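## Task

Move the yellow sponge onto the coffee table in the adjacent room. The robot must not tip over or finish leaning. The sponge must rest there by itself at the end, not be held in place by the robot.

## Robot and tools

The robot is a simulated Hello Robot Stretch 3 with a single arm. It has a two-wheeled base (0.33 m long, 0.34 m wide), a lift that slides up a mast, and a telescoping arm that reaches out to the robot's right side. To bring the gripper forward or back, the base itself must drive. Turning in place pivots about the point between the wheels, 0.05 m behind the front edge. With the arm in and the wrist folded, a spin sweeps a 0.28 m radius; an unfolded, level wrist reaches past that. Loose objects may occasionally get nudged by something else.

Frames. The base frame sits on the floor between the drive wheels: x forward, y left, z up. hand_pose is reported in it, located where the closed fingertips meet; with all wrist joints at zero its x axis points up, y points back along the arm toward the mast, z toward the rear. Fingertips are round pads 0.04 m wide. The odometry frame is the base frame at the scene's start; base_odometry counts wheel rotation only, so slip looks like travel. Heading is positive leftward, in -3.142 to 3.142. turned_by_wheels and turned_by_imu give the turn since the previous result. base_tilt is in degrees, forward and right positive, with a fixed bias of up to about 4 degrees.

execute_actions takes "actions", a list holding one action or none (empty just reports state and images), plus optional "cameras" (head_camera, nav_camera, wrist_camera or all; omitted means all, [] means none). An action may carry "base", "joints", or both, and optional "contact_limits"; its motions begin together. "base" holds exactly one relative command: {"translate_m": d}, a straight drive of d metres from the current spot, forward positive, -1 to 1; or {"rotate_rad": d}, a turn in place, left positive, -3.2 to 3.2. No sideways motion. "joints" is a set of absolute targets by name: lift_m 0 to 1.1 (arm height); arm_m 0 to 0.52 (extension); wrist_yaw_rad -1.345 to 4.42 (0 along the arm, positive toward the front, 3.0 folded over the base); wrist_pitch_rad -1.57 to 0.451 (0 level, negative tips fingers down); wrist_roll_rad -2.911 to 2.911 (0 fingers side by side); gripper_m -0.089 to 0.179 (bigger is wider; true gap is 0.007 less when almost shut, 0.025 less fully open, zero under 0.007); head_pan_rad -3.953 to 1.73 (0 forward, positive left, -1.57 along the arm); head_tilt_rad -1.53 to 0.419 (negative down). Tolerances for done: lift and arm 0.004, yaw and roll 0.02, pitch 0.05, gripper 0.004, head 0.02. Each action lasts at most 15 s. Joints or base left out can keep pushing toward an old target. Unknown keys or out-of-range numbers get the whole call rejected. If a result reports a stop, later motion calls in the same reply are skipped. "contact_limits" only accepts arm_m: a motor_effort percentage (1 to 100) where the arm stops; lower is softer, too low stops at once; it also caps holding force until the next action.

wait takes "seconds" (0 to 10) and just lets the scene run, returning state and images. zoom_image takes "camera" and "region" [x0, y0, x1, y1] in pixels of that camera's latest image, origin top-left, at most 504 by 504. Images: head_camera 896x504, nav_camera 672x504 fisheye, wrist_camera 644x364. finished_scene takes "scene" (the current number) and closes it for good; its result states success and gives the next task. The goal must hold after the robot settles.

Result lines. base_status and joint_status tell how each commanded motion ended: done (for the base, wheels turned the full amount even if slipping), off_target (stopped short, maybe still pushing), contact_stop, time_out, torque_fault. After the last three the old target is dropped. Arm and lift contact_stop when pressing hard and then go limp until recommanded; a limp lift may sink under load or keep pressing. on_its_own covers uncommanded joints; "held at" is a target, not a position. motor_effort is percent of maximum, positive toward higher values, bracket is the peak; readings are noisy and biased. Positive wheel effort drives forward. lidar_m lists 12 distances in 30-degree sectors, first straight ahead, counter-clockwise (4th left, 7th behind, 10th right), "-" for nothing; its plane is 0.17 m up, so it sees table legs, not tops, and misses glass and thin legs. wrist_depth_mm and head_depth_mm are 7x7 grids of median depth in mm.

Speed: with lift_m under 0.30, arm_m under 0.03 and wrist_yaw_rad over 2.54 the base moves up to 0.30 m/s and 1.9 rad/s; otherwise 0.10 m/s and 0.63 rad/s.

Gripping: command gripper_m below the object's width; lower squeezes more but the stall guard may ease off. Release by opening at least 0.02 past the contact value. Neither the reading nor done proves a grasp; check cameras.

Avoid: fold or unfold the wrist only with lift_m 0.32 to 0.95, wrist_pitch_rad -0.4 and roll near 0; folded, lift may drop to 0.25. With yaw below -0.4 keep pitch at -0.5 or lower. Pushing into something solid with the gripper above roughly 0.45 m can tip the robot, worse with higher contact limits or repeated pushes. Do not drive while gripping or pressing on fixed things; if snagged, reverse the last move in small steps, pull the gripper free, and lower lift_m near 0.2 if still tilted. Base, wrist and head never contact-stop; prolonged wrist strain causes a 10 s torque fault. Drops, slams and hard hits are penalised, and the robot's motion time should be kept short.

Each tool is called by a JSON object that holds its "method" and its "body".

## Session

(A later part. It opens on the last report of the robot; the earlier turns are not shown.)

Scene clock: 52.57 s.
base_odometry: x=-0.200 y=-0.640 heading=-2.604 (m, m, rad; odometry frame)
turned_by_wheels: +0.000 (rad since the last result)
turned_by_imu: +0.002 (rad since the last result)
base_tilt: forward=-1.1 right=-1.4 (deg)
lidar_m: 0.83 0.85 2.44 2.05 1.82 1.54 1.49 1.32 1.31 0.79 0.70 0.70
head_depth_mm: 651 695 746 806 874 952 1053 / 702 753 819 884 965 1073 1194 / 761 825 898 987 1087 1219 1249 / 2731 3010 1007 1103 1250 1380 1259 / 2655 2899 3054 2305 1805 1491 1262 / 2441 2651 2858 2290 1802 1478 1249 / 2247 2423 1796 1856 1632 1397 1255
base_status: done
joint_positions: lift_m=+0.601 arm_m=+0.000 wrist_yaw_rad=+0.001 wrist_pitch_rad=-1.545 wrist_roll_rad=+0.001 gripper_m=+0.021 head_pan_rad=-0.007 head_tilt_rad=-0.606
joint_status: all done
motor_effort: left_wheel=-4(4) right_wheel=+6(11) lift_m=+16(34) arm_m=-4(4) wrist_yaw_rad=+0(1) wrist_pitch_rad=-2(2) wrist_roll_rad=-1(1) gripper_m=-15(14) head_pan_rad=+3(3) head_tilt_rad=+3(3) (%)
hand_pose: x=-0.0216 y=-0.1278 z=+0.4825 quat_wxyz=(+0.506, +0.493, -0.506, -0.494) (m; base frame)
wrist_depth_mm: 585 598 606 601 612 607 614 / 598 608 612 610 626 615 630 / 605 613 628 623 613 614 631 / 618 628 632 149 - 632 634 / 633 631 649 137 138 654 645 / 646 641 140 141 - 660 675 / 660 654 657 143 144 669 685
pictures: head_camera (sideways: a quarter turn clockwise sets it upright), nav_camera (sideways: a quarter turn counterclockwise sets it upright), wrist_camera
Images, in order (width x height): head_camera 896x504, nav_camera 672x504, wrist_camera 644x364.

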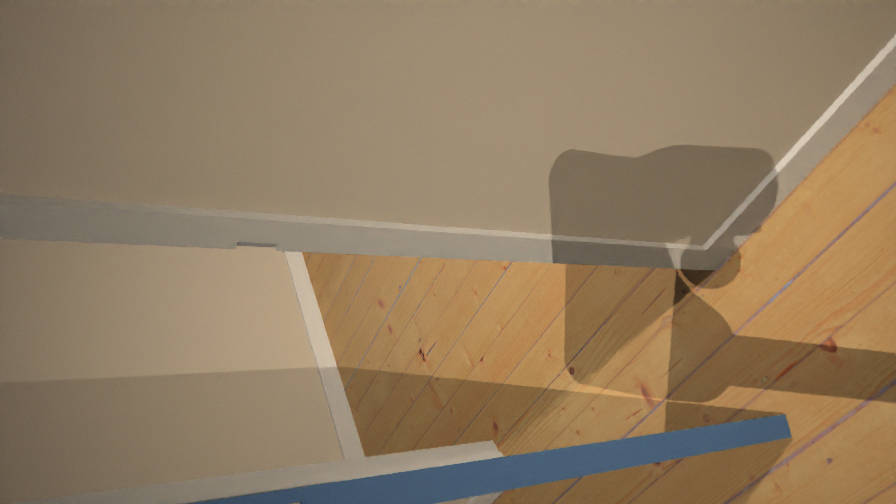

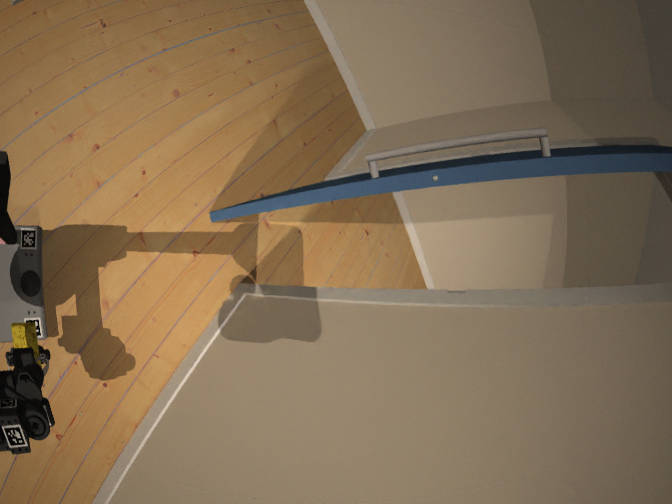

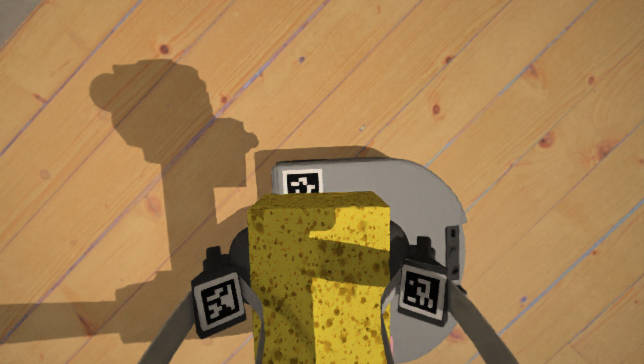

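{"method": "execute_actions", "body": {"actions": [{"base":{"translate_m":0.35}}], "cameras": []}}

{"method": "execute_actions", "body": {"actions": [{"base":{"rotate_rad":2.0},"joints":{"head_pan_rad":-1.6,"head_tilt_rad":-0.9,"wrist_yaw_rad":-1.2,"wrist_pitch_rad":-1.25}}]}}

Scene clock: 58.40 s.
base_odometry: x=-0.500 y=-0.819 heading=-2.604 (m, m, rad; odometry frame)
turned_by_wheels: +0.000 (rad since the last result)
turned_by_imu: +0.001 (rad since the last result)
base_tilt: forward=-1.1 right=-1.4 (deg)
lidar_m: 0.55 0.52 2.19 2.32 2.06 1.90 1.79 1.58 0.87 0.52 0.47 0.47
head_depth_mm: 419 448 481 519 563 617 679 / 452 487 524 572 624 691 773 / 480 521 571 630 700 786 893 / 2540 2749 2935 2167 1662 911 1064 / 2350 2578 2789 2334 1796 1484 1259 / 2185 2382 2600 2300 1800 1477 1258 / 2032 2195 2390 2208 1732 1435 1192
base_status: done
joint_positions: lift_m=+0.601 arm_m=+0.000 wrist_yaw_rad=+0.001 wrist_pitch_rad=-1.545 wrist_roll_rad=+0.001 gripper_m=+0.021 head_pan_rad=-0.007 head_tilt_rad=-0.606
joint_status: not commanded
motor_effort: left_wheel=-4(5) right_wheel=+6(11) lift_m=+16(16) arm_m=-4(4) wrist_yaw_rad=-1(1) wrist_pitch_rad=-1(2) wrist_roll_rad=-1(1) gripper_m=-15(14) head_pan_rad=+3(3) head_tilt_rad=+3(4) (%)
hand_pose: x=-0.0216 y=-0.1278 z=+0.4825 quat_wxyz=(+0.506, +0.493, -0.506, -0.494) (m; base frame)
wrist_depth_mm: 388 500 595 592 602 602 611 / 448 583 613 616 608 621 625 / 524 620 612 616 624 631 637 / 632 624 629 149 - 655 635 / 642 645 639 137 138 650 663 / 639 644 140 140 - 647 670 / 661 650 661 143 144 690 665
pictures: none
No camera images: the call's "cameras" was empty. Leave "cameras" out to get every camera's image.

Scene clock: 62.53 s.
base_odometry: x=-0.500 y=-0.819 heading=-0.604 (m, m, rad; odometry frame)
turned_by_wheels: +2.000 (rad since the last result)
turned_by_imu: +1.993 (rad since the last result)
base_tilt: forward=-1.1 right=-1.3 (deg)
lidar_m: 1.61 2.06 1.89 1.59 1.01 0.55 0.47 0.47 0.53 0.52 2.18 2.45
head_depth_mm: 2327 2487 2011 1651 888 983 1059 / 2236 2447 2011 1683 1446 1210 - / 2126 2362 1992 1673 1448 1276 - / 995 1288 1665 1599 1446 1268 - / 457 522 616 782 1055 1240 1147 / 1867 628 1814 1650 1434 1253 1119 / 1839 2193 1951 1639 1424 1253 1117
base_status: done
joint_positions: lift_m=+0.601 arm_m=+0.000 wrist_yaw_rad=-1.198 wrist_pitch_rad=-1.257 wrist_roll_rad=+0.001 gripper_m=+0.021 head_pan_rad=-1.593 head_tilt_rad=-0.889
joint_status: all done
motor_effort: left_wheel=-4(7) right_wheel=+6(11) lift_m=+16(16) arm_m=-4(4) wrist_yaw_rad=-2(1) wrist_pitch_rad=+3(4) wrist_roll_rad=-1(1) gripper_m=-14(15) head_pan_rad=-3(47) head_tilt_rad=-7(34) (%)
hand_pose: x=-0.0737 y=-0.1656 z=+0.4881 quat_wxyz=(+0.238, +0.021, -0.707, -0.666) (m; base frame)
wrist_depth_mm: 714 498 496 484 489 485 476 / 683 683 619 610 609 607 612 / 679 683 673 679 684 691 691 / 652 667 655 656 - 680 673 / 457 628 640 137 138 650 634 / 610 608 140 141 - - 618 / 592 597 593 142 - - 608
pictures: head_camera (sideways: a quarter turn clockwise sets it upright), nav_camera (sideways: a quarter turn counterclockwise sets it upright), wrist_camera
Images, in order (width x height): head_camera 896x504, nav_camera 672x504, wrist_camera 644x364.

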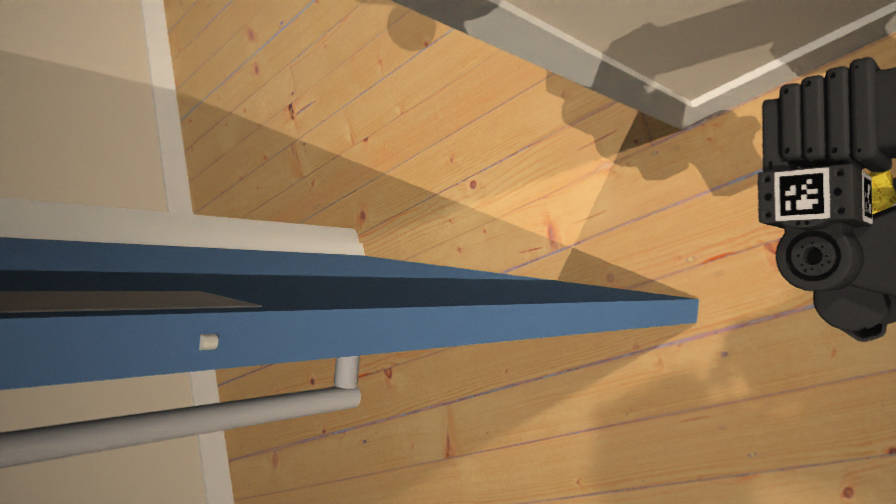

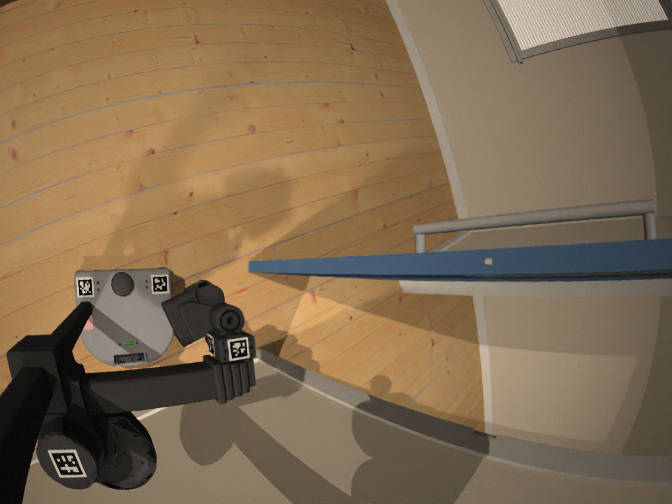

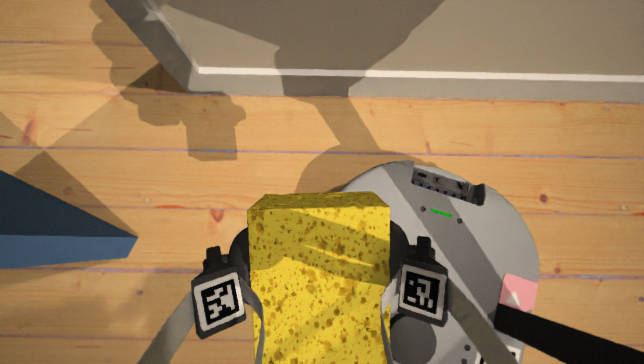

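{"method": "execute_actions", "body": {"actions": [{"base":{"translate_m":-0.06}}], "cameras": []}}

{"method": "execute_actions", "body": {"actions": [{"joints":{"arm_m":0.5,"lift_m":0.55,"head_tilt_rad":-0.8}}]}}

Scene clock: 65.17 s.
base_odometry: x=-0.550 y=-0.785 heading=-0.605 (m, m, rad; odometry frame)
turned_by_wheels: +0.000 (rad since the last result)
turned_by_imu: +0.000 (rad since the last result)
base_tilt: forward=-1.1 right=-1.4 (deg)
lidar_m: 1.67 2.11 1.86 1.57 0.89 0.48 0.41 0.41 0.46 0.52 2.20 2.49
head_depth_mm: 2340 2514 1909 713 790 859 938 / 2251 2454 1999 1687 981 1087 - / 2192 2362 2010 1670 1445 1273 - / 1307 1554 1842 1676 1442 1265 - / 750 830 929 1048 1198 1241 1149 / 471 532 613 772 1376 1255 1120 / 460 597 1797 1636 1425 1245 1123
base_status: done
joint_positions: lift_m=+0.601 arm_m=+0.000 wrist_yaw_rad=-1.198 wrist_pitch_rad=-1.257 wrist_roll_rad=+0.001 gripper_m=+0.021 head_pan_rad=-1.593 head_tilt_rad=-0.889
joint_status: not commanded
motor_effort: left_wheel=-3(7) right_wheel=+6(8) lift_m=+16(17) arm_m=-4(4) wrist_yaw_rad=-2(2) wrist_pitch_rad=+3(2) wrist_roll_rad=-1(0) gripper_m=-14(14) head_pan_rad=-3(4) head_tilt_rad=-7(7) (%)
hand_pose: x=-0.0737 y=-0.1656 z=+0.4881 quat_wxyz=(+0.238, +0.021, -0.707, -0.666) (m; base frame)
wrist_depth_mm: 708 408 401 405 398 396 394 / 701 556 529 526 528 520 517 / 682 667 670 686 660 665 673 / 649 642 636 669 - 672 671 / 600 621 632 137 137 641 641 / 470 603 140 141 - - 633 / 597 598 594 142 - - 619
pictures: none
No camera images: the call's "cameras" was empty. Leave "cameras" out to get every camera's image.

Scene clock: 70.03 s.
base_odometry: x=-0.550 y=-0.785 heading=-0.605 (m, m, rad; odometry frame)
turned_by_wheels: +0.000 (rad since the last result)
turned_by_imu: +0.001 (rad since the last result)
base_tilt: forward=-1.1 right=-1.3 (deg)
lidar_m: 1.67 2.12 1.86 1.57 0.89 0.48 0.41 0.41 0.46 0.52 2.20 2.48
head_depth_mm: 2277 2613 2271 682 742 807 875 / 2187 2507 2265 1827 1468 975 1040 / 2118 2428 2257 1878 1567 1321 1162 / 1277 1465 1727 - 1445 1315 1163 / 741 812 903 935 1130 1240 1154 / 467 508 573 681 1419 1281 1149 / 435 558 694 1735 1503 1301 1147
base_status: not commanded
joint_positions: lift_m=+0.551 arm_m=+0.500 wrist_yaw_rad=-1.198 wrist_pitch_rad=-1.257 wrist_roll_rad=+0.001 gripper_m=+0.021 head_pan_rad=-1.593 head_tilt_rad=-0.803
joint_status: all done
motor_effort: left_wheel=-3(3) right_wheel=+6(6) lift_m=+17(16) arm_m=+4(0) wrist_yaw_rad=-1(1) wrist_pitch_rad=+3(3) wrist_roll_rad=+0(0) gripper_m=-14(15) head_pan_rad=-3(4) head_tilt_rad=+3(16) (%)
hand_pose: x=-0.0737 y=-0.6647 z=+0.4381 quat_wxyz=(+0.237, +0.021, -0.707, -0.666) (m; base frame)
wrist_depth_mm: 664 655 672 656 661 250 181 / 636 650 642 646 635 264 211 / 628 620 631 622 481 339 340 / 600 609 606 606 618 561 560 / 446 576 587 137 597 587 600 / 318 407 140 140 140 583 591 / 241 288 321 143 560 555 556
pictures: head_camera (sideways: a quarter turn clockwise sets it upright), nav_camera (sideways: a quarter turn counterclockwise sets it upright), wrist_camera
Images, in order (width x height): head_camera 896x504, nav_camera 672x504, wrist_camera 644x364.

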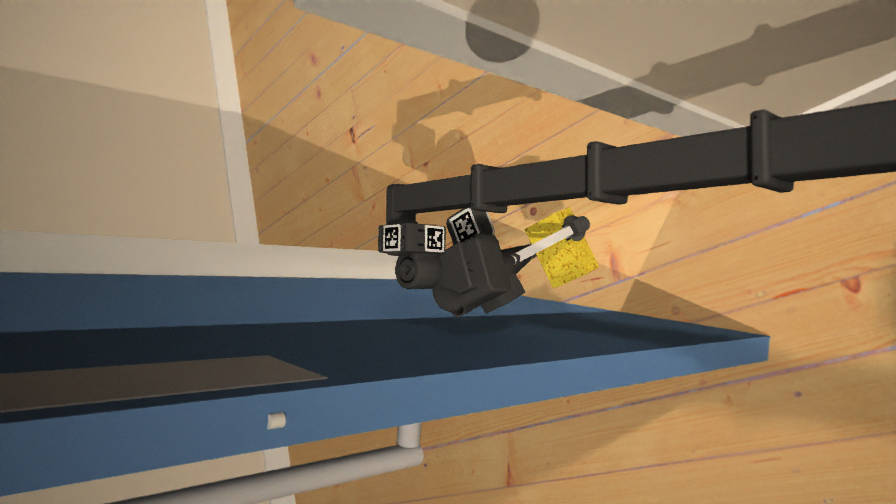

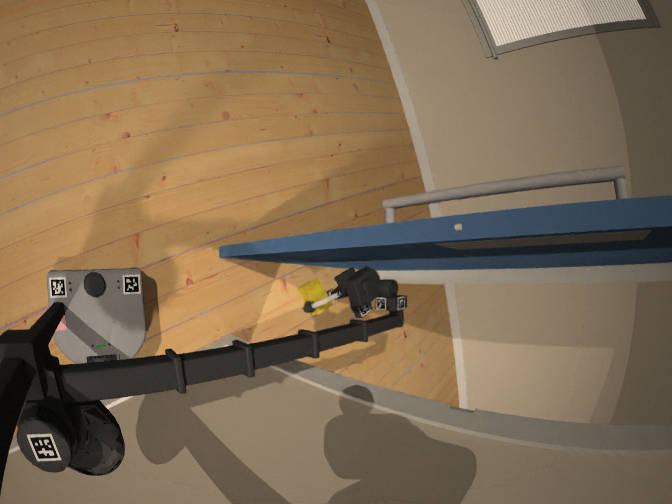

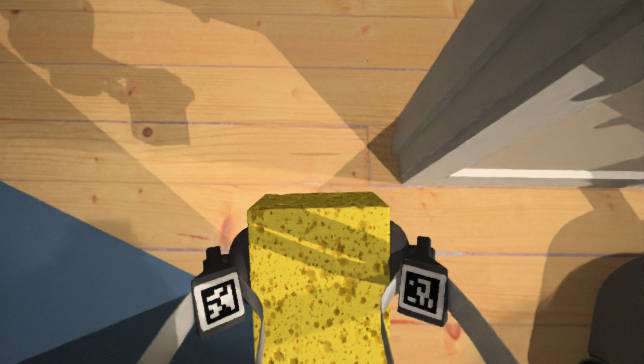

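{"method": "execute_actions", "body": {"actions": [{"base":{"translate_m":0.2}}], "cameras": ["head_camera","nav_camera"]}}

Scene clock: 73.23 s.
base_odometry: x=-0.385 y=-0.899 heading=-0.605 (m, m, rad; odometry frame)
turned_by_wheels: +0.000 (rad since the last result)
turned_by_imu: -0.002 (rad since the last result)
base_tilt: forward=-1.1 right=-1.3 (deg)
lidar_m: 1.48 1.93 1.79 1.63 1.31 0.71 0.60 0.60 0.67 0.56 2.13 2.30
head_depth_mm: 2200 2558 2280 1854 1546 1307 1153 / 2119 2451 2252 1817 1546 1329 1179 / 1135 1375 1682 1868 1554 1322 1162 / 799 924 1102 - 1432 1320 1154 / 617 689 780 874 1065 1243 1154 / 498 552 625 737 1403 1281 1146 / 473 584 1986 1783 1492 1304 1146
base_status: done
joint_positions: lift_m=+0.551 arm_m=+0.500 wrist_yaw_rad=-1.198 wrist_pitch_rad=-1.255 wrist_roll_rad=+0.001 gripper_m=+0.021 head_pan_rad=-1.593 head_tilt_rad=-0.803
joint_status: not commanded
motor_effort: left_wheel=-1(29) right_wheel=+2(86) lift_m=+16(17) arm_m=+3(4) wrist_yaw_rad=-2(3) wrist_pitch_rad=+2(4) wrist_roll_rad=-1(1) gripper_m=-15(14) head_pan_rad=-4(4) head_tilt_rad=+1(3) (%)
hand_pose: x=-0.0741 y=-0.6650 z=+0.4382 quat_wxyz=(+0.238, +0.020, -0.707, -0.666) (m; base frame)
wrist_depth_mm: 657 669 662 669 669 452 456 / 627 639 645 647 648 575 561 / 540 621 620 629 636 624 628 / 364 596 596 615 612 611 631 / 273 395 582 137 583 590 592 / 214 285 140 141 140 573 572 / 182 216 273 143 567 568 558
pictures: head_camera (sideways: a quarter turn clockwise sets it upright), nav_camera (sideways: a quarter turn counterclockwise sets it upright)
Images, in order (width x height): head_camera 896x504, nav_camera 672x504.

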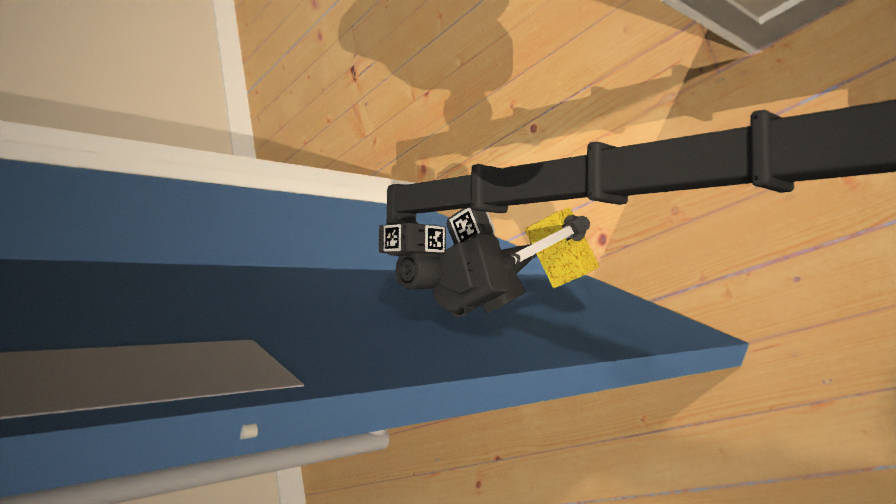

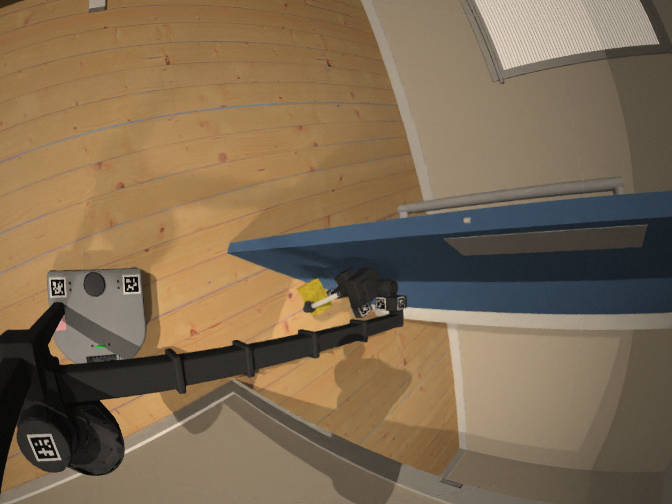

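{"method": "execute_actions", "body": {"actions": [{"base":{"translate_m":0.2}}], "cameras": ["head_camera","nav_camera"]}}

Scene clock: 76.63 s.
base_odometry: x=-0.221 y=-1.013 heading=-0.605 (m, m, rad; odometry frame)
turned_by_wheels: +0.000 (rad since the last result)
turned_by_imu: -0.002 (rad since the last result)
base_tilt: forward=-1.1 right=-1.3 (deg)
lidar_m: 1.28 1.73 1.69 1.70 1.69 0.94 0.79 0.79 1.35 0.62 2.07 2.07
head_depth_mm: 1322 2482 2278 1843 1551 1335 1174 / 1000 1256 1618 1824 1543 1327 1176 / 785 933 1141 1610 1523 1327 1161 / 645 743 868 - 1227 1319 1155 / 545 615 712 821 1029 1263 1155 / 551 707 2054 1785 1511 1300 1150 / 1767 1994 2122 1778 1503 1299 1145
base_status: done
joint_positions: lift_m=+0.551 arm_m=+0.500 wrist_yaw_rad=-1.198 wrist_pitch_rad=-1.251 wrist_roll_rad=-0.002 gripper_m=+0.021 head_pan_rad=-1.593 head_tilt_rad=-0.803
joint_status: not commanded
motor_effort: left_wheel=-1(24) right_wheel=+1(72) lift_m=+16(16) arm_m=+3(3) wrist_yaw_rad=-2(1) wrist_pitch_rad=+0(10) wrist_roll_rad=+0(1) gripper_m=-14(14) head_pan_rad=-4(4) head_tilt_rad=+2(2) (%)
hand_pose: x=-0.0753 y=-0.6655 z=+0.4385 quat_wxyz=(+0.241, +0.020, -0.706, -0.665) (m; base frame)
wrist_depth_mm: 500 674 680 682 671 671 669 / 332 638 646 660 646 647 662 / 239 462 635 630 629 631 643 / 194 303 605 607 608 612 615 / 158 225 343 138 588 585 594 / 136 178 140 141 141 583 570 / 117 141 185 142 547 562 555
pictures: head_camera (sideways: a quarter turn clockwise sets it upright), nav_camera (sideways: a quarter turn counterclockwise sets it upright)
Images, in order (width x height): head_camera 896x504, nav_camera 672x504.

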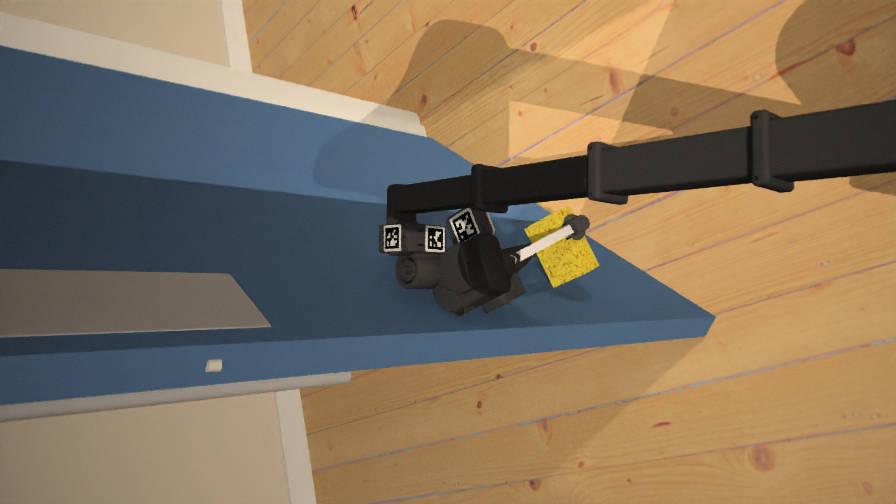

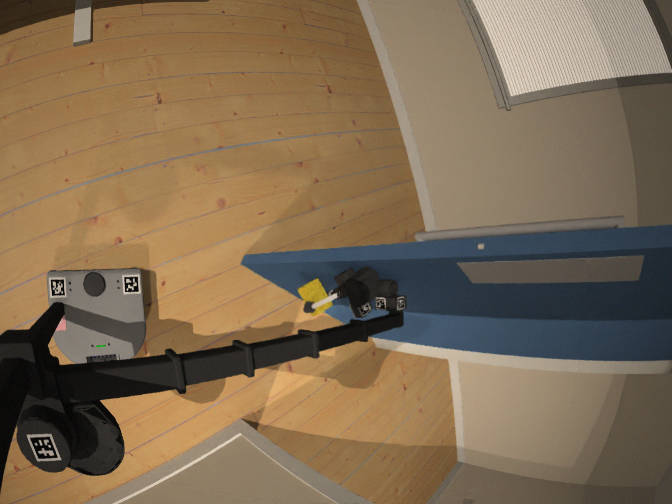

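{"method": "execute_actions", "body": {"actions": [{"base":{"translate_m":0.14},"joints":{"arm_m":0.52}}], "cameras": ["head_camera","nav_camera"]}}

Scene clock: 79.70 s.
base_odometry: x=-0.106 y=-1.092 heading=-0.605 (m, m, rad; odometry frame)
turned_by_wheels: +0.000 (rad since the last result)
turned_by_imu: +0.000 (rad since the last result)
base_tilt: forward=-1.1 right=-1.3 (deg)
lidar_m: 1.15 1.14 1.62 1.74 1.74 1.10 0.93 0.93 1.12 0.69 2.03 1.91
head_depth_mm: 1046 1315 1773 1847 1541 1337 1169 / 872 1046 1313 1700 1540 1344 1182 / 744 870 1046 1373 1473 1322 1162 / 649 743 866 - 1281 1319 1156 / 593 682 789 1000 1218 1309 1158 / 1787 1982 2161 1789 1510 1302 1153 / 1731 1936 2107 1784 1500 1300 1146
base_status: done
joint_positions: lift_m=+0.551 arm_m=+0.519 wrist_yaw_rad=-1.198 wrist_pitch_rad=-1.251 wrist_roll_rad=-0.003 gripper_m=+0.021 head_pan_rad=-1.593 head_tilt_rad=-0.803
joint_status: all done
motor_effort: left_wheel=-1(9) right_wheel=+2(35) lift_m=+17(16) arm_m=+4(7) wrist_yaw_rad=-1(4) wrist_pitch_rad=+0(2) wrist_roll_rad=+1(4) gripper_m=-14(14) head_pan_rad=-3(3) head_tilt_rad=+2(2) (%)
hand_pose: x=-0.0753 y=-0.6850 z=+0.4385 quat_wxyz=(+0.241, +0.020, -0.706, -0.665) (m; base frame)
wrist_depth_mm: 271 645 669 678 672 671 679 / 214 427 647 652 653 656 660 / 183 305 624 631 636 638 645 / 157 234 583 618 615 618 616 / 139 191 289 137 578 600 588 / 122 161 140 140 140 586 581 / 109 132 178 143 549 561 550
pictures: head_camera (sideways: a quarter turn clockwise sets it upright), nav_camera (sideways: a quarter turn counterclockwise sets it upright)
Images, in order (width x height): head_camera 896x504, nav_camera 672x504.

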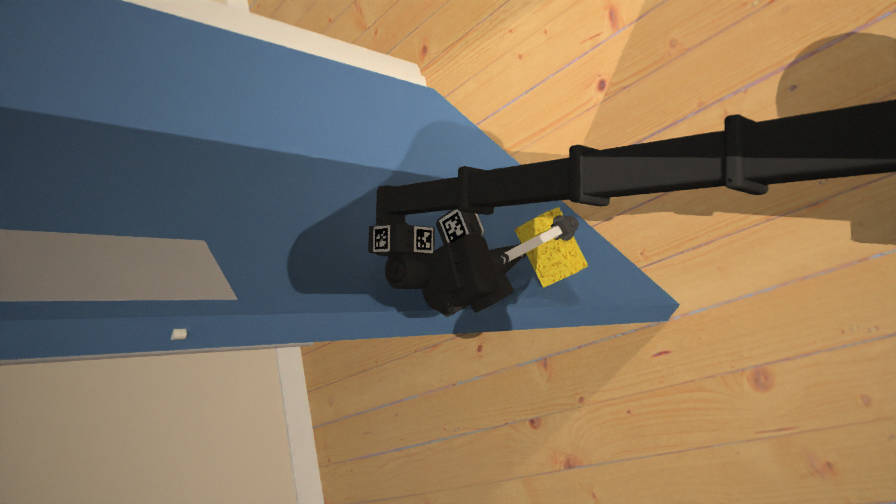

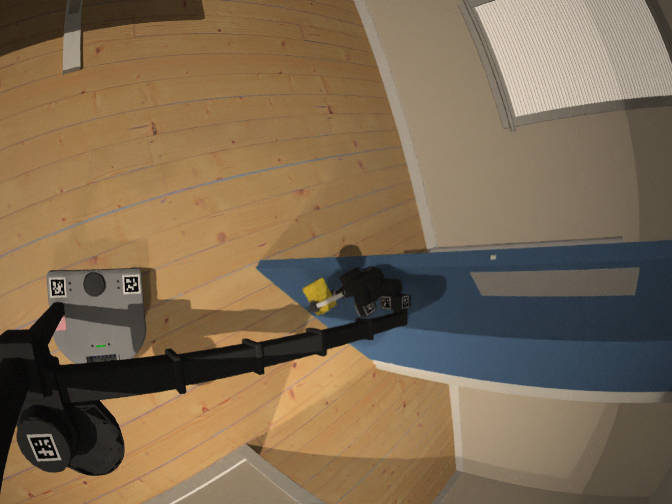

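{"method": "execute_actions", "body": {"actions": [{"base":{"translate_m":-0.03},"joints":{"arm_m":0.0,"lift_m":0.45}}], "cameras": []}}

{"method": "execute_actions", "body": {"actions": [{"joints":{"wrist_yaw_rad":2.6,"wrist_pitch_rad":-1.5,"head_pan_rad":-1.3,"head_tilt_rad":-1.3}}], "cameras": ["head_camera","wrist_camera"]}}

Scene clock: 85.87 s.
base_odometry: x=-0.130 y=-1.075 heading=-0.605 (m, m, rad; odometry frame)
turned_by_wheels: +0.000 (rad since the last result)
turned_by_imu: +0.001 (rad since the last result)
base_tilt: forward=-1.0 right=-1.3 (deg)
lidar_m: 1.17 1.17 1.64 1.73 1.72 1.07 0.90 0.90 1.18 0.69 2.04 1.95
head_depth_mm: 1106 1390 2131 1858 1543 1335 1168 / 921 1103 1385 1735 1543 1335 1168 / 784 915 1102 1379 1530 1319 1165 / 685 785 917 1102 1384 1314 1158 / 609 689 792 932 1168 1310 1153 / 1704 1973 2110 1794 1513 1304 1151 / 1732 1946 2111 1777 1512 1300 1146
base_status: done
joint_positions: lift_m=+0.451 arm_m=+0.000 wrist_yaw_rad=-1.198 wrist_pitch_rad=-1.251 wrist_roll_rad=-0.003 gripper_m=+0.021 head_pan_rad=-1.593 head_tilt_rad=-0.803
joint_status: all done
motor_effort: left_wheel=+0(4) right_wheel=+2(5) lift_m=+16(14) arm_m=-4(3) wrist_yaw_rad=-1(2) wrist_pitch_rad=+0(1) wrist_roll_rad=+1(1) gripper_m=-15(14) head_pan_rad=-3(3) head_tilt_rad=+2(2) (%)
hand_pose: x=-0.0752 y=-0.1662 z=+0.3385 quat_wxyz=(+0.241, +0.020, -0.706, -0.665) (m; base frame)
wrist_depth_mm: 565 565 566 559 564 570 565 / 530 537 539 552 551 547 551 / 514 524 525 525 532 524 530 / 501 518 520 514 - - 518 / 496 497 489 137 138 - 510 / 479 477 140 140 - - - / 467 462 460 143 - - -
pictures: none
No camera images: the call's "cameras" was empty. Leave "cameras" out to get every camera's image.

Scene clock: 88.77 s.
base_odometry: x=-0.130 y=-1.075 heading=-0.605 (m, m, rad; odometry frame)
turned_by_wheels: +0.000 (rad since the last result)
turned_by_imu: +0.001 (rad since the last result)
base_tilt: forward=-1.1 right=-1.4 (deg)
lidar_m: 1.17 1.17 1.64 1.72 1.73 1.07 0.90 0.90 1.18 0.69 2.04 1.94
head_depth_mm: 928 1321 1429 1341 1251 1193 - / 822 1120 1397 1326 1272 1188 - / 861 1033 1369 1325 - - - / 1607 1498 1401 1334 - - - / 1603 1495 1405 1310 1244 1181 1103 / 1597 1489 1390 1306 1235 1175 1109 / 1593 1473 1386 1306 1230 1168 1111
base_status: not commanded
joint_positions: lift_m=+0.451 arm_m=+0.000 wrist_yaw_rad=+2.598 wrist_pitch_rad=-1.495 wrist_roll_rad=+0.000 gripper_m=+0.021 head_pan_rad=-1.307 head_tilt_rad=-1.284
joint_status: all done
motor_effort: left_wheel=-1(1) right_wheel=+2(2) lift_m=+17(16) arm_m=-3(4) wrist_yaw_rad=+1(0) wrist_pitch_rad=-2(1) wrist_roll_rad=+0(0) gripper_m=-14(14) head_pan_rad=+3(23) head_tilt_rad=-9(46) (%)
hand_pose: x=-0.0236 y=-0.1494 z=+0.3320 quat_wxyz=(+0.603, +0.628, +0.324, +0.370) (m; base frame)
wrist_depth_mm: 470 - - 476 479 482 481 / - - - 481 480 493 483 / - - - 480 481 491 488 / 481 - - 149 488 488 497 / 479 - 138 137 499 504 511 / 485 493 - 141 140 504 500 / 504 502 494 143 511 510 510
pictures: head_camera (sideways: a quarter turn clockwise sets it upright), wrist_camera
Images, in order (width x height): head_camera 896x504, wrist_camera 644x364.

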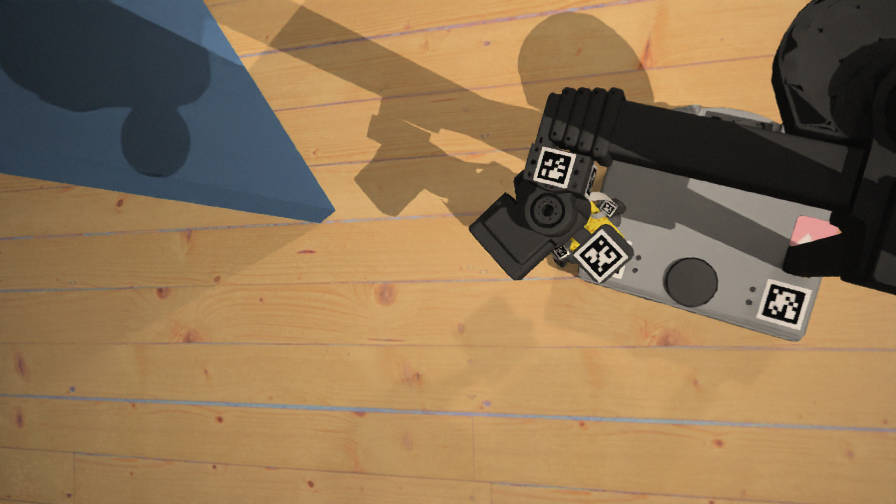

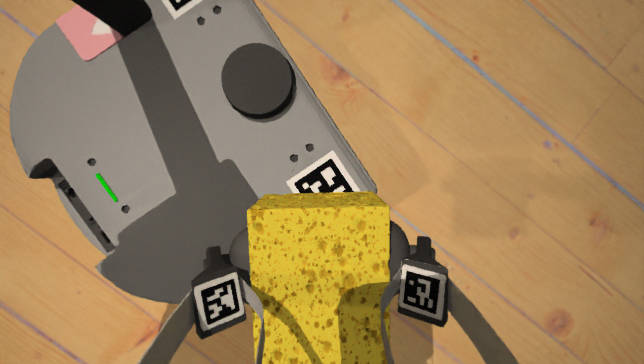

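{"method": "execute_actions", "body": {"actions": [{"joints":{"lift_m":0.295,"head_pan_rad":0,"head_tilt_rad":-0.9}}], "cameras": []}}

{"method": "execute_actions", "body": {"actions": [{"base":{"rotate_rad":-2.07}}], "cameras": []}}

{"method": "execute_actions", "body": {"actions": [{"base":{"translate_m":0.6}}]}}

Scene clock: 91.37 s.
base_odometry: x=-0.130 y=-1.075 heading=-0.605 (m, m, rad; odometry frame)
turned_by_wheels: +0.000 (rad since the last result)
turned_by_imu: +0.000 (rad since the last result)
base_tilt: forward=-1.1 right=-1.4 (deg)
lidar_m: 1.18 1.17 1.63 1.73 1.72 1.07 0.90 0.90 2.85 2.05 2.04 1.94
head_depth_mm: 1727 2022 1986 1682 1451 1279 1142 / 1660 1953 1984 1669 1447 1275 1137 / 1601 1868 1975 1660 1436 1266 1130 / 1550 1795 1947 1652 1431 1262 1125 / 1514 1695 1897 1647 1431 1252 1125 / 1420 1037 1838 1586 1415 1247 1124 / 1317 1026 1776 1623 1405 1248 1116
base_status: not commanded
joint_positions: lift_m=+0.296 arm_m=+0.000 wrist_yaw_rad=+2.598 wrist_pitch_rad=-1.492 wrist_roll_rad=+0.000 gripper_m=+0.021 head_pan_rad=-0.007 head_tilt_rad=-0.902
joint_status: all done
motor_effort: left_wheel=-1(1) right_wheel=+2(2) lift_m=+11(17) arm_m=-4(3) wrist_yaw_rad=+2(1) wrist_pitch_rad=-3(3) wrist_roll_rad=+0(0) gripper_m=-14(14) head_pan_rad=+3(46) head_tilt_rad=+2(34) (%)
hand_pose: x=-0.0232 y=-0.1489 z=+0.1772 quat_wxyz=(+0.602, +0.629, +0.323, +0.371) (m; base frame)
wrist_depth_mm: - - - 332 332 338 335 / - - - 333 332 334 336 / - - - - 339 341 340 / - - - - 345 344 343 / - - 137 137 344 344 344 / - - - 138 139 348 348 / - - 140 139 351 353 353
pictures: none
No camera images: the call's "cameras" was empty. Leave "cameras" out to get every camera's image.

Scene clock: 93.83 s.
base_odometry: x=-0.130 y=-1.075 heading=-2.675 (m, m, rad; odometry frame)
turned_by_wheels: -2.070 (rad since the last result)
turned_by_imu: -2.061 (rad since the last result)
base_tilt: forward=-1.0 right=-1.4 (deg)
lidar_m: 1.13 0.69 2.05 1.92 1.17 1.22 1.63 1.73 1.72 1.06 0.90 0.90
head_depth_mm: 2949 2455 1994 1211 1370 1275 1140 / 3072 2422 1982 1672 1419 1272 1140 / 2975 2418 1977 1659 1439 1275 1131 / 2743 2392 1962 1660 1436 1260 1126 / 2540 2360 1894 1651 1425 1256 1123 / 1295 1406 1528 1573 1416 1247 1119 / 1010 1077 1147 1233 1328 1249 1117
base_status: done
joint_positions: lift_m=+0.296 arm_m=+0.000 wrist_yaw_rad=+2.598 wrist_pitch_rad=-1.492 wrist_roll_rad=+0.000 gripper_m=+0.021 head_pan_rad=-0.007 head_tilt_rad=-0.902
joint_status: not commanded
motor_effort: left_wheel=+4(11) right_wheel=-6(12) lift_m=+12(11) arm_m=-3(4) wrist_yaw_rad=+1(1) wrist_pitch_rad=-3(2) wrist_roll_rad=+0(0) gripper_m=-14(14) head_pan_rad=+3(3) head_tilt_rad=+1(1) (%)
hand_pose: x=-0.0232 y=-0.1488 z=+0.1772 quat_wxyz=(+0.602, +0.629, +0.323, +0.371) (m; base frame)
wrist_depth_mm: - - - 331 333 334 335 / - - - 332 339 334 338 / - - - - 338 343 342 / - - - - 341 343 340 / - - 137 137 344 341 349 / - - - 139 140 348 352 / - - 140 139 349 350 357
pictures: none
No camera images: the call's "cameras" was empty. Leave "cameras" out to get every camera's image.

Scene clock: 97.57 s.
base_odometry: x=-0.666 y=-1.345 heading=-2.674 (m, m, rad; odometry frame)
turned_by_wheels: +0.000 (rad since the last result)
turned_by_imu: +0.001 (rad since the last result)
base_tilt: forward=-1.1 right=-1.3 (deg)
lidar_m: 0.88 0.45 0.37 0.37 2.07 1.65 2.24 2.14 1.54 0.54 0.46 2.70
head_depth_mm: 2578 2459 1989 1683 1452 1283 1106 / 2722 2423 1985 1671 1442 1280 1140 / 2464 2427 1980 1666 1449 1268 1128 / 2219 2336 1953 1656 1429 1266 1131 / 1999 2227 1938 1638 1426 1259 1129 / 1815 2024 1188 1317 1365 1256 1120 / 795 835 893 961 1038 1126 1102
base_status: done
joint_positions: lift_m=+0.296 arm_m=+0.000 wrist_yaw_rad=+2.598 wrist_pitch_rad=-1.492 wrist_roll_rad=+0.000 gripper_m=+0.021 head_pan_rad=-0.007 head_tilt_rad=-0.901
joint_status: not commanded
motor_effort: left_wheel=+4(11) right_wheel=-7(11) lift_m=+12(11) arm_m=-4(3) wrist_yaw_rad=+1(1) wrist_pitch_rad=-3(3) wrist_roll_rad=+0(0) gripper_m=-14(14) head_pan_rad=+3(3) head_tilt_rad=+1(1) (%)
hand_pose: x=-0.0232 y=-0.1488 z=+0.1772 quat_wxyz=(+0.602, +0.629, +0.323, +0.371) (m; base frame)
wrist_depth_mm: - - - 330 331 337 335 / - - - 332 333 334 341 / - - - - 337 339 346 / - - - - 341 340 345 / - - 137 137 338 347 349 / - - - 139 139 349 347 / - - 140 140 346 351 353
pictures: head_camera (sideways: a quarter turn clockwise sets it upright), nav_camera (sideways: a quarter turn counterclockwise sets it upright), wrist_camera
Images, in order (width x height): head_camera 896x504, nav_camera 672x504, wrist_camera 644x364.

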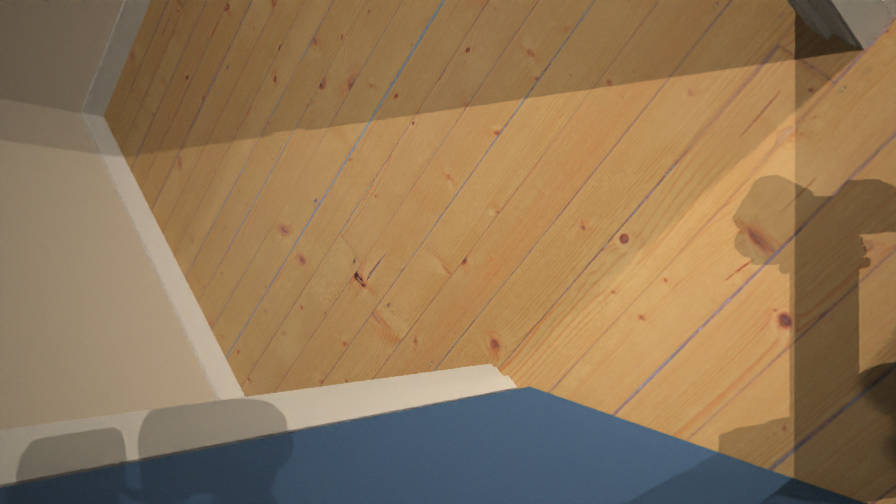

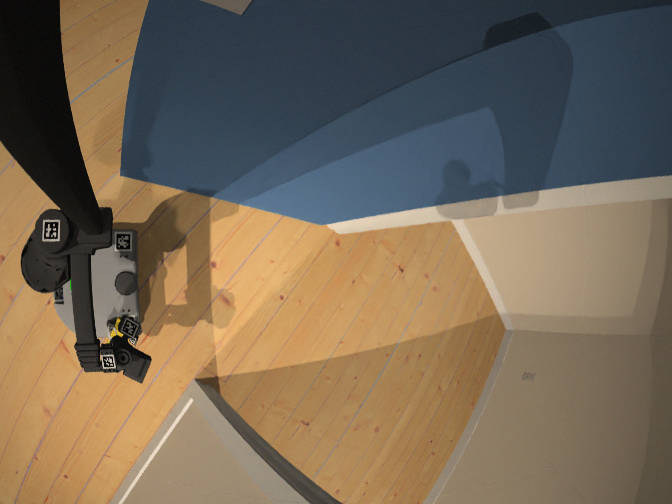

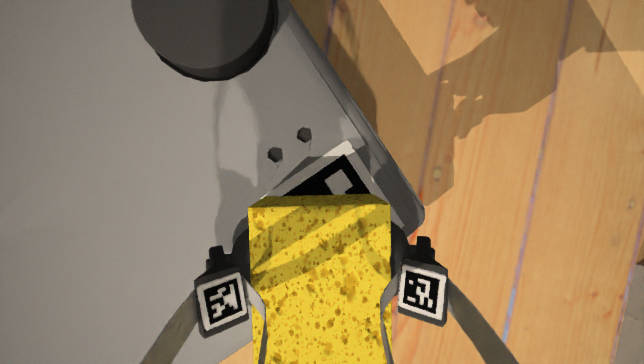

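{"method": "execute_actions", "body": {"actions": [{"base":{"translate_m":0.33}}], "cameras": []}}

{"method": "execute_actions", "body": {"actions": [{"base":{"rotate_rad":-0.4},"joints":{"head_tilt_rad":-0.7}}], "cameras": ["nav_camera"]}}

Scene clock: 100.87 s.
base_odometry: x=-0.961 y=-1.494 heading=-2.674 (m, m, rad; odometry frame)
turned_by_wheels: +0.000 (rad since the last result)
turned_by_imu: +0.001 (rad since the last result)
base_tilt: forward=-1.1 right=-1.3 (deg)
lidar_m: 1.65 0.38 0.31 0.31 0.35 1.95 2.57 2.36 0.72 2.90 2.46 2.46
head_depth_mm: 2360 2459 2005 1680 1453 1277 1144 / 2388 2425 1985 1664 1451 1266 1133 / 2107 2340 1975 1654 1437 1270 1137 / 1902 2174 1966 1645 1431 1260 1125 / 1706 1958 1934 1636 1420 1257 1126 / 1563 1764 1899 1628 1248 1233 1118 / 1439 1556 743 830 871 949 1040
base_status: done
joint_positions: lift_m=+0.296 arm_m=+0.000 wrist_yaw_rad=+2.598 wrist_pitch_rad=-1.492 wrist_roll_rad=+0.000 gripper_m=+0.021 head_pan_rad=-0.007 head_tilt_rad=-0.901
joint_status: not commanded
motor_effort: left_wheel=+4(10) right_wheel=-6(11) lift_m=+10(12) arm_m=-3(3) wrist_yaw_rad=+1(1) wrist_pitch_rad=-3(2) wrist_roll_rad=+0(0) gripper_m=-14(15) head_pan_rad=+3(3) head_tilt_rad=+1(0) (%)
hand_pose: x=-0.0232 y=-0.1488 z=+0.1772 quat_wxyz=(+0.602, +0.629, +0.323, +0.371) (m; base frame)
wrist_depth_mm: - - - 332 331 333 334 / - - - 332 338 335 341 / - - - - 337 341 341 / - - - - 341 344 345 / - - 137 137 340 345 347 / - - - 139 139 350 351 / - - 139 139 349 347 353
pictures: none
No camera images: the call's "cameras" was empty. Leave "cameras" out to get every camera's image.

Scene clock: 102.10 s.
base_odometry: x=-0.961 y=-1.494 heading=-3.074 (m, m, rad; odometry frame)
turned_by_wheels: -0.400 (rad since the last result)
turned_by_imu: -0.398 (rad since the last result)
base_tilt: forward=-1.0 right=-1.4 (deg)
lidar_m: 2.41 0.62 0.35 0.31 0.31 0.37 1.95 2.58 2.38 0.41 0.42 2.46
head_depth_mm: 2035 2234 2429 2075 1688 1416 1215 / 2092 2302 2497 2068 1683 1411 1213 / 2152 2384 2548 2048 1663 1400 1205 / 2221 2471 2617 2030 1655 1388 1206 / 2286 2584 2624 2024 1639 1387 1200 / 2325 2568 2570 1993 1634 1380 1195 / 2072 2216 2333 1990 1621 1366 1188
base_status: done
joint_positions: lift_m=+0.296 arm_m=+0.000 wrist_yaw_rad=+2.598 wrist_pitch_rad=-1.492 wrist_roll_rad=+0.000 gripper_m=+0.021 head_pan_rad=-0.007 head_tilt_rad=-0.705
joint_status: all done
motor_effort: left_wheel=+3(9) right_wheel=-6(13) lift_m=+12(11) arm_m=-4(3) wrist_yaw_rad=+1(1) wrist_pitch_rad=-3(2) wrist_roll_rad=+0(1) gripper_m=-14(14) head_pan_rad=+3(3) head_tilt_rad=+3(23) (%)
hand_pose: x=-0.0232 y=-0.1488 z=+0.1772 quat_wxyz=(+0.602, +0.629, +0.323, +0.371) (m; base frame)
wrist_depth_mm: - - - 328 331 335 340 / - - - 333 336 338 337 / - - - - 337 337 339 / - - - - 341 344 350 / - - 137 137 341 341 348 / - - - 138 139 348 350 / - - 139 140 349 352 331
pictures: nav_camera (sideways: a quarter turn counterclockwise sets it upright)
Images, in order (width x height): nav_camera 672x504.

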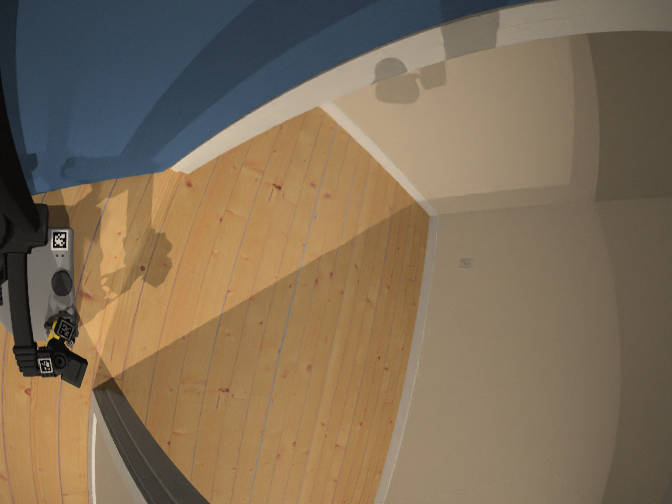

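{"method": "execute_actions", "body": {"actions": [{"base":{"translate_m":0.95},"joints":{"head_pan_rad":-0.9,"head_tilt_rad":-0.5}}], "cameras": ["nav_camera","head_camera"]}}

Scene clock: 107.20 s.
base_odometry: x=-1.908 y=-1.559 heading=-3.074 (m, m, rad; odometry frame)
turned_by_wheels: +0.000 (rad since the last result)
turned_by_imu: +0.002 (rad since the last result)
base_tilt: forward=-1.1 right=-1.3 (deg)
lidar_m: 1.57 1.17 1.07 0.97 0.60 0.60 1.13 0.88 1.37 2.70 1.72 1.56
head_depth_mm: 1862 2042 2292 2529 2098 1639 1366 / 1738 1899 2105 2376 2087 1633 1365 / 1634 1783 1973 2188 2058 1641 1357 / 1550 1685 1827 2024 2044 1630 1343 / 1462 1581 1723 1887 1948 1619 1341 / 1393 1491 1619 1755 1881 1599 1337 / 1326 1418 1527 1652 1811 1599 1329
base_status: done
joint_positions: lift_m=+0.296 arm_m=+0.000 wrist_yaw_rad=+2.598 wrist_pitch_rad=-1.492 wrist_roll_rad=+0.000 gripper_m=+0.021 head_pan_rad=-0.893 head_tilt_rad=-0.507
joint_status: all done
motor_effort: left_wheel=+4(10) right_wheel=-5(9) lift_m=+11(11) arm_m=-3(3) wrist_yaw_rad=+1(1) wrist_pitch_rad=-3(2) wrist_roll_rad=+0(0) gripper_m=-14(15) head_pan_rad=-4(45) head_tilt_rad=+4(26) (%)
hand_pose: x=-0.0232 y=-0.1488 z=+0.1772 quat_wxyz=(+0.602, +0.629, +0.323, +0.371) (m; base frame)
wrist_depth_mm: - - - 331 329 332 335 / - - - 332 336 337 341 / - - - - 337 339 340 / - - - - 342 341 348 / - - 137 137 343 346 347 / - - - 138 140 348 354 / - - 140 140 346 351 351
pictures: head_camera (sideways: a quarter turn clockwise sets it upright), nav_camera (sideways: a quarter turn counterclockwise sets it upright)
Images, in order (width x height): head_camera 896x504, nav_camera 672x504.

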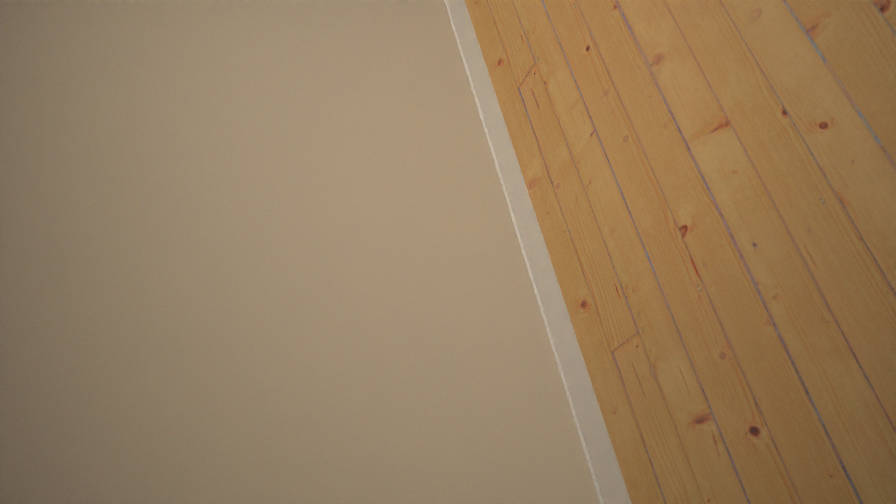

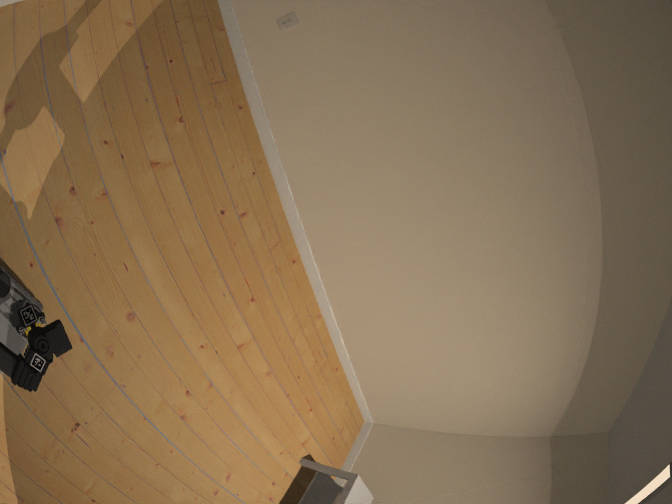

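{"method": "execute_actions", "body": {"actions": [{"base":{"rotate_rad":-1.6},"joints":{"head_pan_rad":-0.3,"head_tilt_rad":-0.6}}], "cameras": ["nav_camera","head_camera"]}}

Scene clock: 109.73 s.
base_odometry: x=-1.908 y=-1.559 heading=+1.610 (m, m, rad; odometry frame)
turned_by_wheels: -1.600 (rad since the last result)
turned_by_imu: -1.593 (rad since the last result)
base_tilt: forward=-1.0 right=-1.3 (deg)
lidar_m: 2.12 1.75 1.56 1.57 1.19 1.06 1.02 0.62 0.60 3.60 0.88 1.28
head_depth_mm: 1771 1730 1699 1659 1627 1472 1290 / 2276 2442 2485 2242 1879 1513 1286 / 2285 2490 2764 2415 1861 1524 1274 / 2292 2509 2478 2283 1855 1516 1270 / 2285 2514 2467 2275 1848 1503 1273 / 2297 2493 2431 2252 1824 1490 1260 / 2269 2501 2417 2239 1812 1481 1252
base_status: done
joint_positions: lift_m=+0.296 arm_m=+0.000 wrist_yaw_rad=+2.598 wrist_pitch_rad=-1.492 wrist_roll_rad=+0.000 gripper_m=+0.021 head_pan_rad=-0.307 head_tilt_rad=-0.593
joint_status: all done
motor_effort: left_wheel=+3(10) right_wheel=-6(14) lift_m=+11(11) arm_m=-3(4) wrist_yaw_rad=+1(1) wrist_pitch_rad=-2(3) wrist_roll_rad=+0(0) gripper_m=-14(14) head_pan_rad=+3(35) head_tilt_rad=-4(20) (%)
hand_pose: x=-0.0232 y=-0.1488 z=+0.1772 quat_wxyz=(+0.602, +0.629, +0.323, +0.371) (m; base frame)
wrist_depth_mm: - - - 332 335 335 334 / - - - 337 333 338 342 / - - - - 336 340 340 / - - - - 338 344 344 / - - 137 138 340 343 348 / - - - 138 139 348 350 / - - 140 140 348 355 354
pictures: head_camera (sideways: a quarter turn clockwise sets it upright), nav_camera (sideways: a quarter turn counterclockwise sets it upright)
Images, in order (width x height): head_camera 896x504, nav_camera 672x504.

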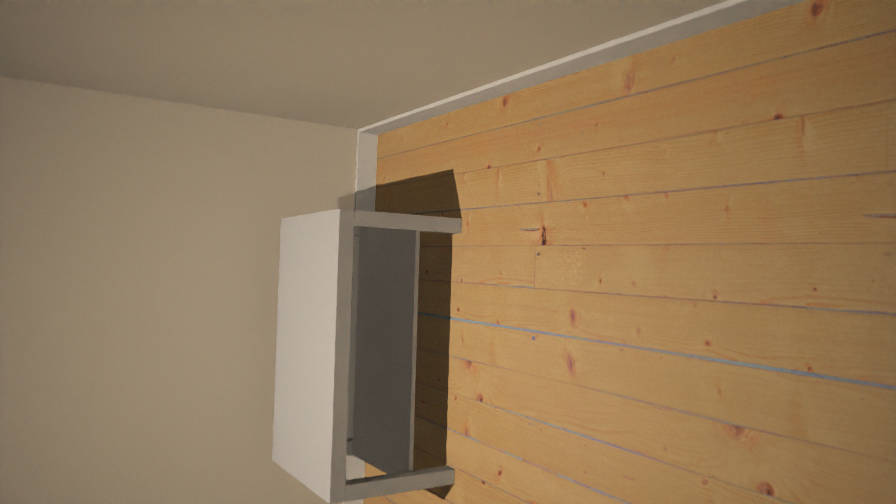

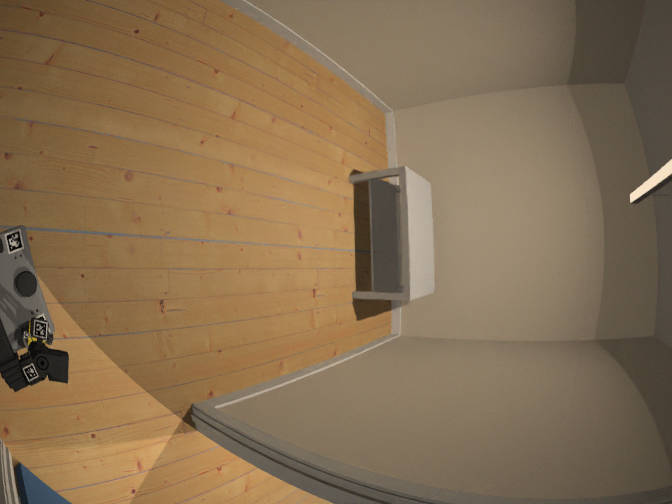

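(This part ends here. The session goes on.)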